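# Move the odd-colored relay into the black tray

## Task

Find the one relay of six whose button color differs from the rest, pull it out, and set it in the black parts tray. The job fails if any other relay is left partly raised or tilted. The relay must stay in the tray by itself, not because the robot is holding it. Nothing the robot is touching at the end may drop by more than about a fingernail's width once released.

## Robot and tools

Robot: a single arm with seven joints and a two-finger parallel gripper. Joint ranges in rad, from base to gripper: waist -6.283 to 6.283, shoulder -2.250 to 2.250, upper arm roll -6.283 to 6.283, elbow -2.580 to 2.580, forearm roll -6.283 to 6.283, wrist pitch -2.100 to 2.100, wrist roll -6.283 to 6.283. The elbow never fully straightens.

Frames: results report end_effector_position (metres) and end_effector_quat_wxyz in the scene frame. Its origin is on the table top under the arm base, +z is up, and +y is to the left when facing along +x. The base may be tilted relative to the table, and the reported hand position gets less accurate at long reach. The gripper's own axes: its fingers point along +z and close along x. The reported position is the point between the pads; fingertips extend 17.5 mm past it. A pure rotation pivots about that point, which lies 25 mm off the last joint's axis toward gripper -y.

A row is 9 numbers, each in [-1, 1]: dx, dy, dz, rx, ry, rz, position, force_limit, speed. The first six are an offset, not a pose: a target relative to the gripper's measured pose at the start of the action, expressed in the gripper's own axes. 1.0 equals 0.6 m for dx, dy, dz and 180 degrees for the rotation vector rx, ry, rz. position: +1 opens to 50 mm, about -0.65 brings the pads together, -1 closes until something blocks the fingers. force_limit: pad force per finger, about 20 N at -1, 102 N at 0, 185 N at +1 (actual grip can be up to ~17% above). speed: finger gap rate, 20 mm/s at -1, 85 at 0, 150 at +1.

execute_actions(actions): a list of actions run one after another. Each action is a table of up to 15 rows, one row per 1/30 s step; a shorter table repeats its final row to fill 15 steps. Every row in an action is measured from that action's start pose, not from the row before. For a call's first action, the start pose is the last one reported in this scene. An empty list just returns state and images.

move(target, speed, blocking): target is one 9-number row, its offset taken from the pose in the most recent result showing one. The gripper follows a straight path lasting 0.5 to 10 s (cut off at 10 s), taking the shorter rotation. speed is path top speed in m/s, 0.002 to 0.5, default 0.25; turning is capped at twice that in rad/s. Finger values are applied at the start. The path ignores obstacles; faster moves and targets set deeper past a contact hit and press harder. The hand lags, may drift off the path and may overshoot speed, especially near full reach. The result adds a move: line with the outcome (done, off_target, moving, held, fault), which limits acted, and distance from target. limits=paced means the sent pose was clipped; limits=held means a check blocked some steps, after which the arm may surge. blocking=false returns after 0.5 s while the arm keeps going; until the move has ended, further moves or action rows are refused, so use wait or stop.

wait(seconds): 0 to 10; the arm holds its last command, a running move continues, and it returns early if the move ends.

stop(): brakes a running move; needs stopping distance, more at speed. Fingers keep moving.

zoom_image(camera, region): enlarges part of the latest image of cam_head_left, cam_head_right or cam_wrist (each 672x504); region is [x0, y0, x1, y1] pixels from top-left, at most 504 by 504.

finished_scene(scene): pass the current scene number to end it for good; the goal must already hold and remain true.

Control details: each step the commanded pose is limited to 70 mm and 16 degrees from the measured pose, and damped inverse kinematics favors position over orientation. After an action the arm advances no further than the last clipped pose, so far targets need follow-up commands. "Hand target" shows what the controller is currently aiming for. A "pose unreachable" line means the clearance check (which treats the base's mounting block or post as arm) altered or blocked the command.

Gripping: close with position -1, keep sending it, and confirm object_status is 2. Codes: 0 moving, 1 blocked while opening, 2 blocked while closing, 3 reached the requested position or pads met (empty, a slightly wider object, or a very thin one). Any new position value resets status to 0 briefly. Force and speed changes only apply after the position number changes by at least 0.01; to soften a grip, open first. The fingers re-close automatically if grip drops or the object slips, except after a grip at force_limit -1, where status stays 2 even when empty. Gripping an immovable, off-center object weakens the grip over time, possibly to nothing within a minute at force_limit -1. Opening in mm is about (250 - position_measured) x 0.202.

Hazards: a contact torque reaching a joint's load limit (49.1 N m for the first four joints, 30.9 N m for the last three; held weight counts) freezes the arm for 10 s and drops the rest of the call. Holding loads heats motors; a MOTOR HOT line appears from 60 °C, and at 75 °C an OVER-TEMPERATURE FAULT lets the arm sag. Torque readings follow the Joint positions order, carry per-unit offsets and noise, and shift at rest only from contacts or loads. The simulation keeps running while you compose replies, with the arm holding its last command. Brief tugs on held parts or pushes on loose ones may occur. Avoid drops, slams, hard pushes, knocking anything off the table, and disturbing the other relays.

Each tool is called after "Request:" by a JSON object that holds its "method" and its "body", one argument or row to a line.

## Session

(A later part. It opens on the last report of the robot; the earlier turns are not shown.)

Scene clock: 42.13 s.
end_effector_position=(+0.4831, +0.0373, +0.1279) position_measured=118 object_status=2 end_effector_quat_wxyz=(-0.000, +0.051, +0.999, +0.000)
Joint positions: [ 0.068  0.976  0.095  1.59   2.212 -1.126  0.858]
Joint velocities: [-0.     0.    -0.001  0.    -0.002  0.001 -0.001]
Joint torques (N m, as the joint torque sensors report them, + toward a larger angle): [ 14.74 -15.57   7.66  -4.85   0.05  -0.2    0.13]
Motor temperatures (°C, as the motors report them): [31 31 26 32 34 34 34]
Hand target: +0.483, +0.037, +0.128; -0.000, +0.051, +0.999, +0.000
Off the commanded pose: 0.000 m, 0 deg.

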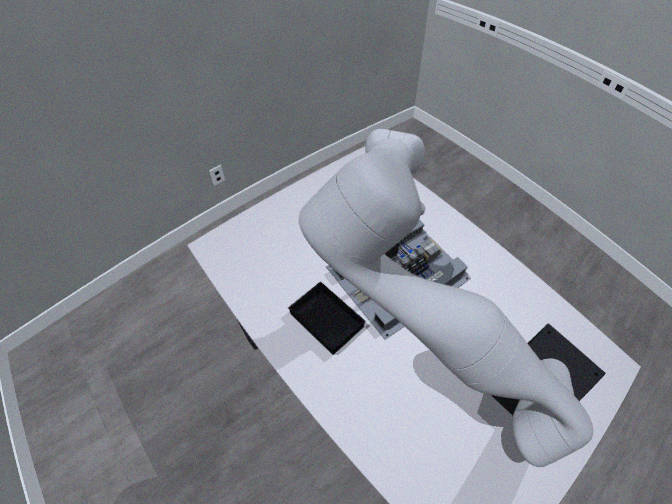

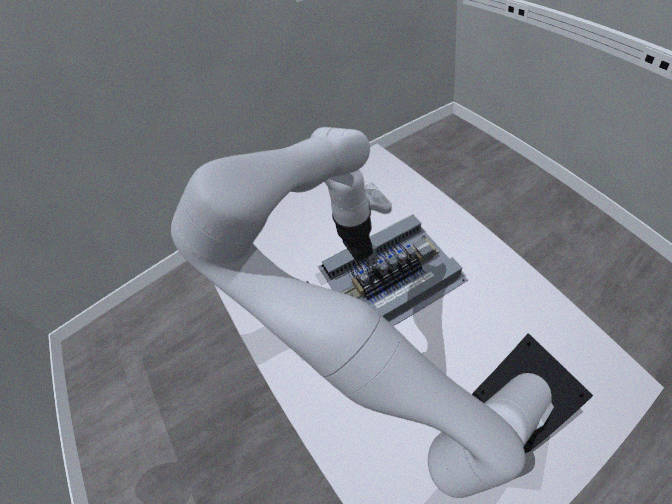

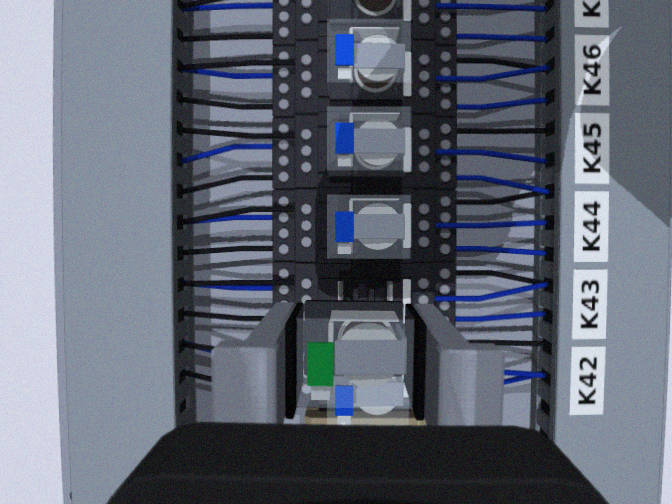

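Request:
{"method": "move", "body": {
  "target": [0.0230, 0.3205, 0.0798, 0, 0, 0, -1, -0.27, -0.6],
  "speed": 0.25
}}

Scene clock: 44.17 s.
end_effector_position=(+0.4885, +0.2290, +0.0795) position_measured=118 object_status=2 end_effector_quat_wxyz=(-0.001, +0.052, +0.999, -0.000)
Joint positions: [-0.235  0.75   0.039  1.66   2.134 -1.024  0.543]
Joint velocities: [-0.006 -0.005 -0.003 -0.001  0.002  0.001 -0.005]
Joint torques (N m, as the joint torque sensors report them, + toward a larger angle): [ 13.51 -15.3    7.48  -4.14   0.54  -0.08   0.26]
Motor temperatures (°C, as the motors report them): [31 31 26 32 34 34 34]
Hand target: +0.488, +0.229, +0.079; -0.001, +0.051, +0.999, -0.000
Off the commanded pose: 0.001 m, 0 deg.
move: done

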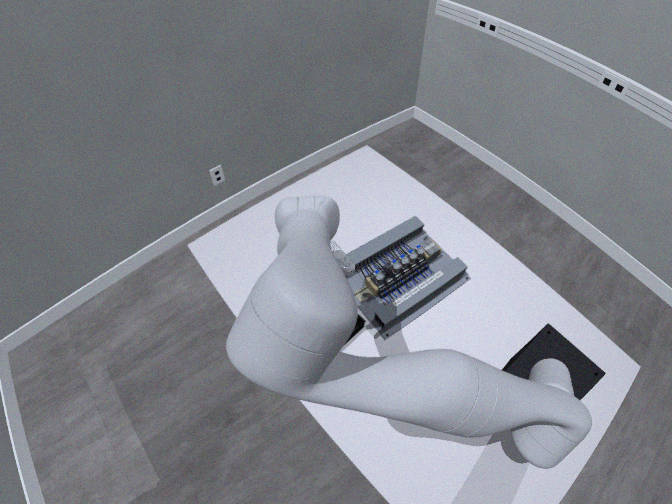

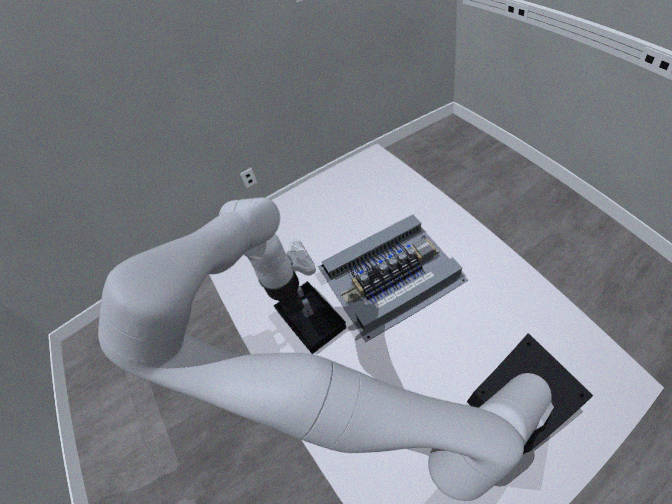

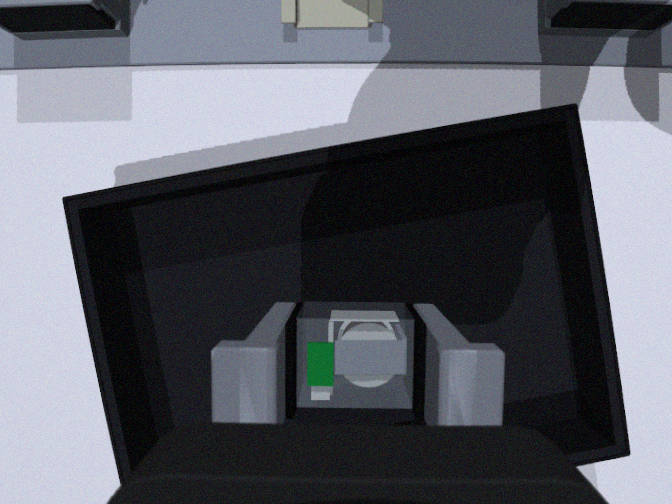

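Request:
{"method": "move", "body": {
  "target": [0, 0, 0.0728, 0, 0, 0, -1, -0.27, -0.6],
  "speed": 0.06
}}

Scene clock: 46.13 s.
end_effector_position=(+0.4889, +0.2287, +0.0372) position_measured=118 object_status=2 end_effector_quat_wxyz=(+0.000, +0.052, +0.999, -0.000)
Joint positions: [-0.275  0.804  0.008  1.674  2.079 -0.94   0.578]
Joint velocities: [ 0.     0.    -0.     0.001 -0.002  0.    -0.   ]
Joint torques (N m, as the joint torque sensors report them, + toward a larger angle): [ 12.85 -14.01   6.59  -3.51  -0.02   0.3    0.57]
Motor temperatures (°C, as the motors report them): [31 31 26 32 34 34 34]
Hand target: +0.488, +0.229, +0.036; -0.001, +0.052, +0.999, -0.000
Off the commanded pose: 0.001 m, 0 deg.
move: done

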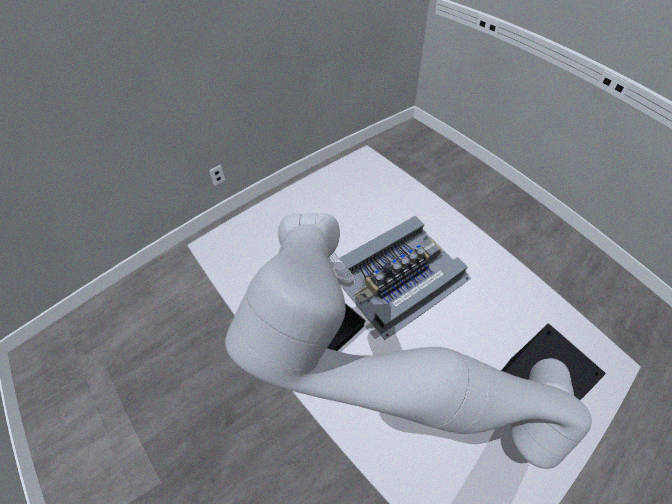

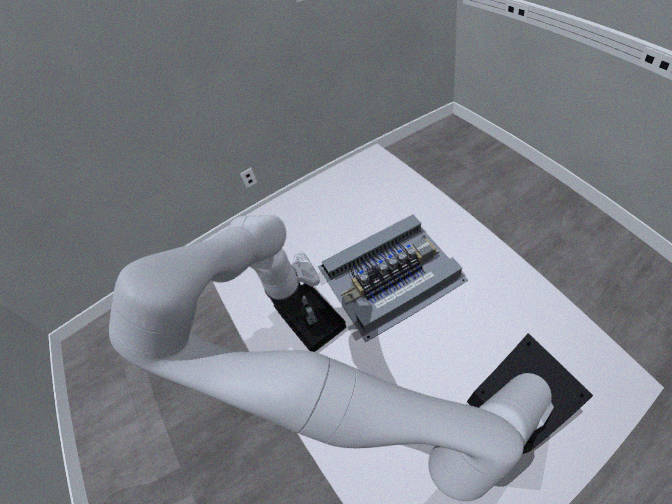

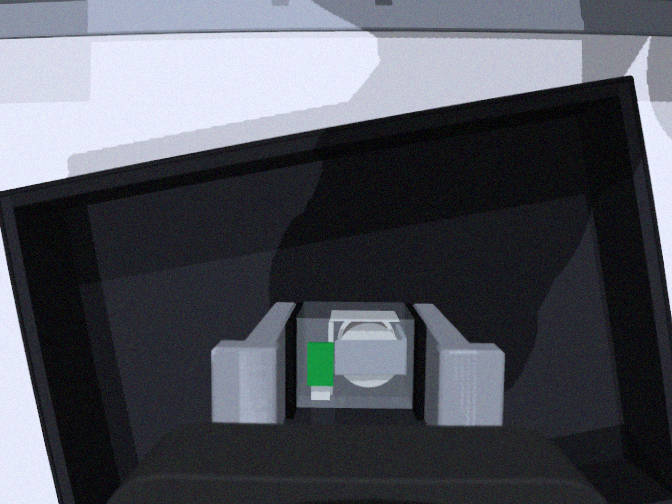

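Request:
{"method": "execute_actions", "body": {
  "actions": [
    [[0,0,0,0,0,0,-1,-0.27,-0.6],[0,0,0,0,0,0,-1,-0.27,-0.6],[0,0,0,0,0,0,-1,-0.27,-0.6],[0,0,0,0,0,0,-1,-0.27,-0.6],[0,0,0,0,0,0,-1,-0.27,-0.6],[0,0,0,0,0,0,-1,-0.27,-0.6],[0,0,0,0,0,0,1,-0.27,0]]
  ]
}}

Request:
{"method": "move", "body": {
  "target": [0, 0, -0.09, 0, 0, 0, 1, -0.27, 0],
  "speed": 0.15
}}

Scene clock: 47.37 s.
end_effector_position=(+0.4890, +0.2288, +0.0372) position_measured=4 object_status=0 end_effector_quat_wxyz=(+0.000, +0.052, +0.999, -0.000)
Joint positions: [-0.274  0.804  0.008  1.674  2.079 -0.94   0.578]
Joint velocities: [ 0.     0.     0.    -0.     0.     0.001 -0.001]
Joint torques (N m, as the joint torque sensors report them, + toward a larger angle): [ 14.27 -15.19   7.19  -3.89   0.24   0.15  -0.05]
Motor temperatures (°C, as the motors report them): [31 31 26 32 34 34 34]
Hand target: +0.489, +0.229, +0.037; +0.000, +0.052, +0.999, -0.000
Off the commanded pose: 0.000 m, 0 deg.

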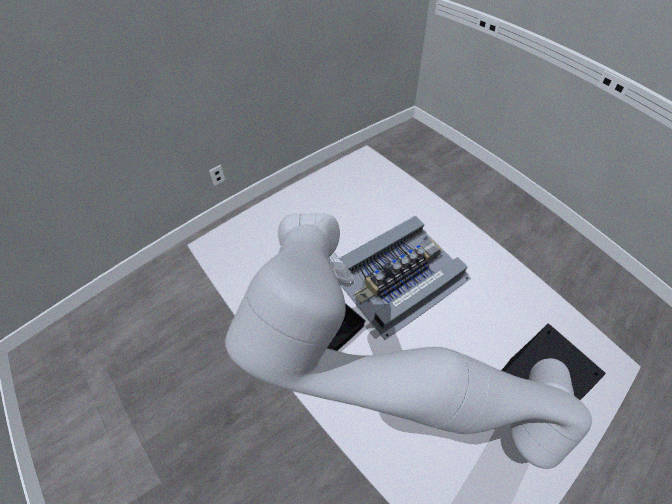

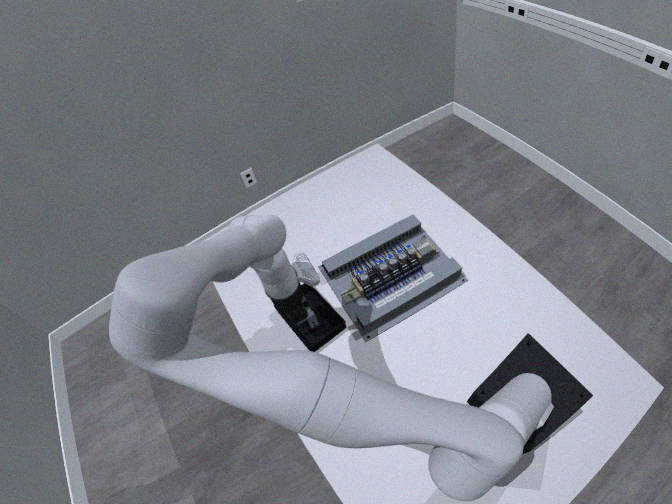

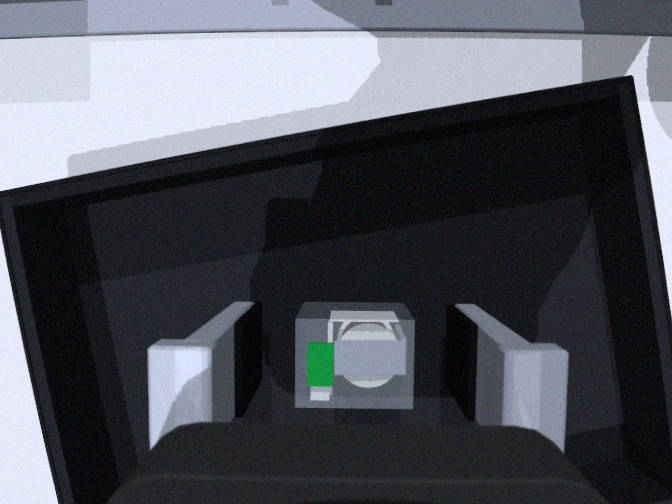

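Scene clock: 48.17 s.
end_effector_position=(+0.4888, +0.2290, +0.0909) position_measured=3 object_status=3 end_effector_quat_wxyz=(+0.000, +0.052, +0.999, -0.000)
Joint positions: [-0.223  0.736  0.047  1.655  2.147 -1.046  0.535]
Joint velocities: [ 0.002 -0.003  0.001  0.    -0.001 -0.001  0.001]
Joint torques (N m, as the joint torque sensors report them, + toward a larger angle): [ 13.89 -14.52   7.79  -4.42   0.09  -0.03   0.27]
Motor temperatures (°C, as the motors report them): [31 31 26 32 34 34 34]
Hand target: +0.489, +0.229, +0.091; +0.000, +0.052, +0.999, -0.000
Off the commanded pose: 0.000 m, 0 deg.
move: done

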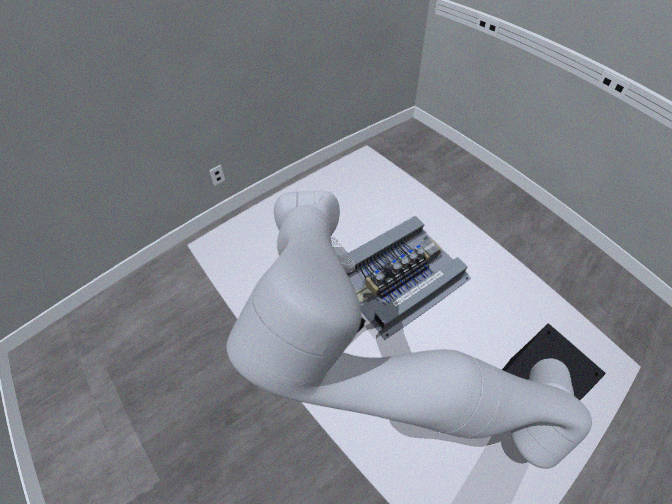

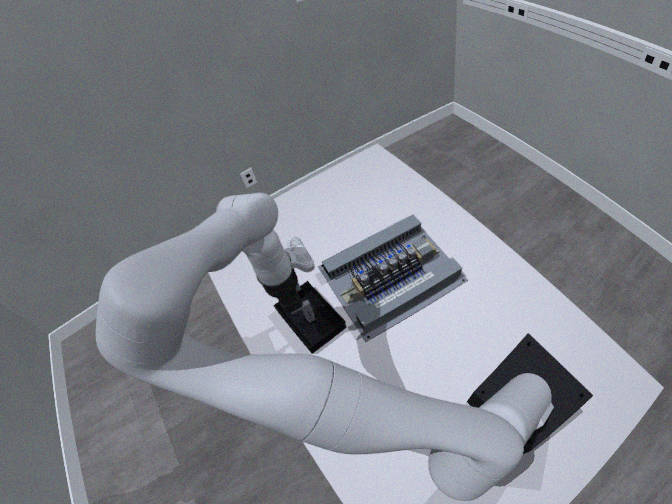

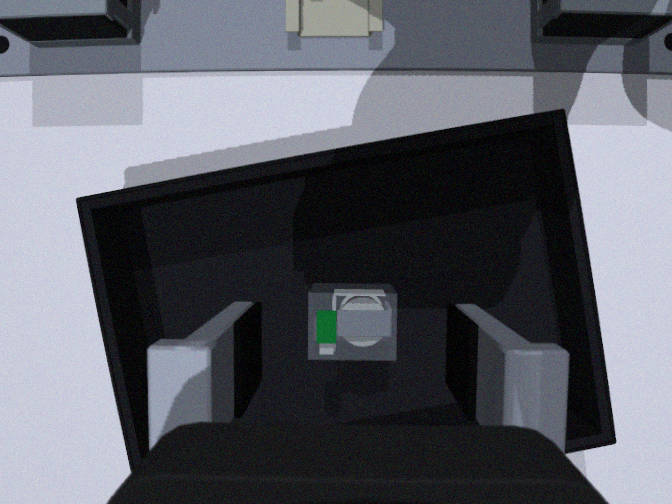

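The relay is standing in the tray. Let me check that the other five are still seated.

Request:
{"method": "zoom_image", "body": {
  "camera": "cam_head_right",
  "region": [335, 225, 455, 315]
}}

Request:
{"method": "zoom_image", "body": {
  "camera": "cam_head_left",
  "region": [345, 225, 465, 315]
}}

Region (335, 225, 455, 315) of cam_head_right's 672x504 image, scaled by 4.200, with more detail than that image has; it fills the top 378 rows of this view, and the rest is white.

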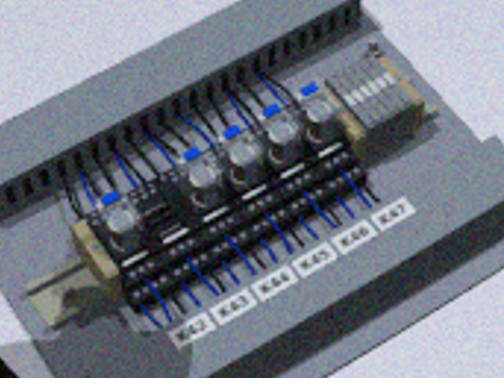

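Region (345, 225, 465, 315) of cam_head_left's 672x504 image, scaled by 4.200, with more detail than that image has; it fills the top 378 rows of this view, and the rest is white.

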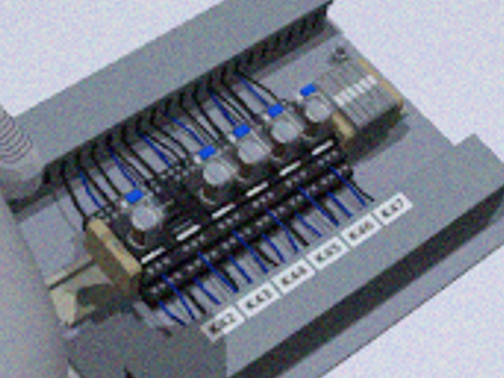

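All five blue-button relays sit in a line with even spacing, so they are seated and upright. The green one is standing in the tray and the gripper is clear of it.

Request:
{"method": "finished_scene", "body": {
  "scene": 2
}}

The scene is finished: the task was done.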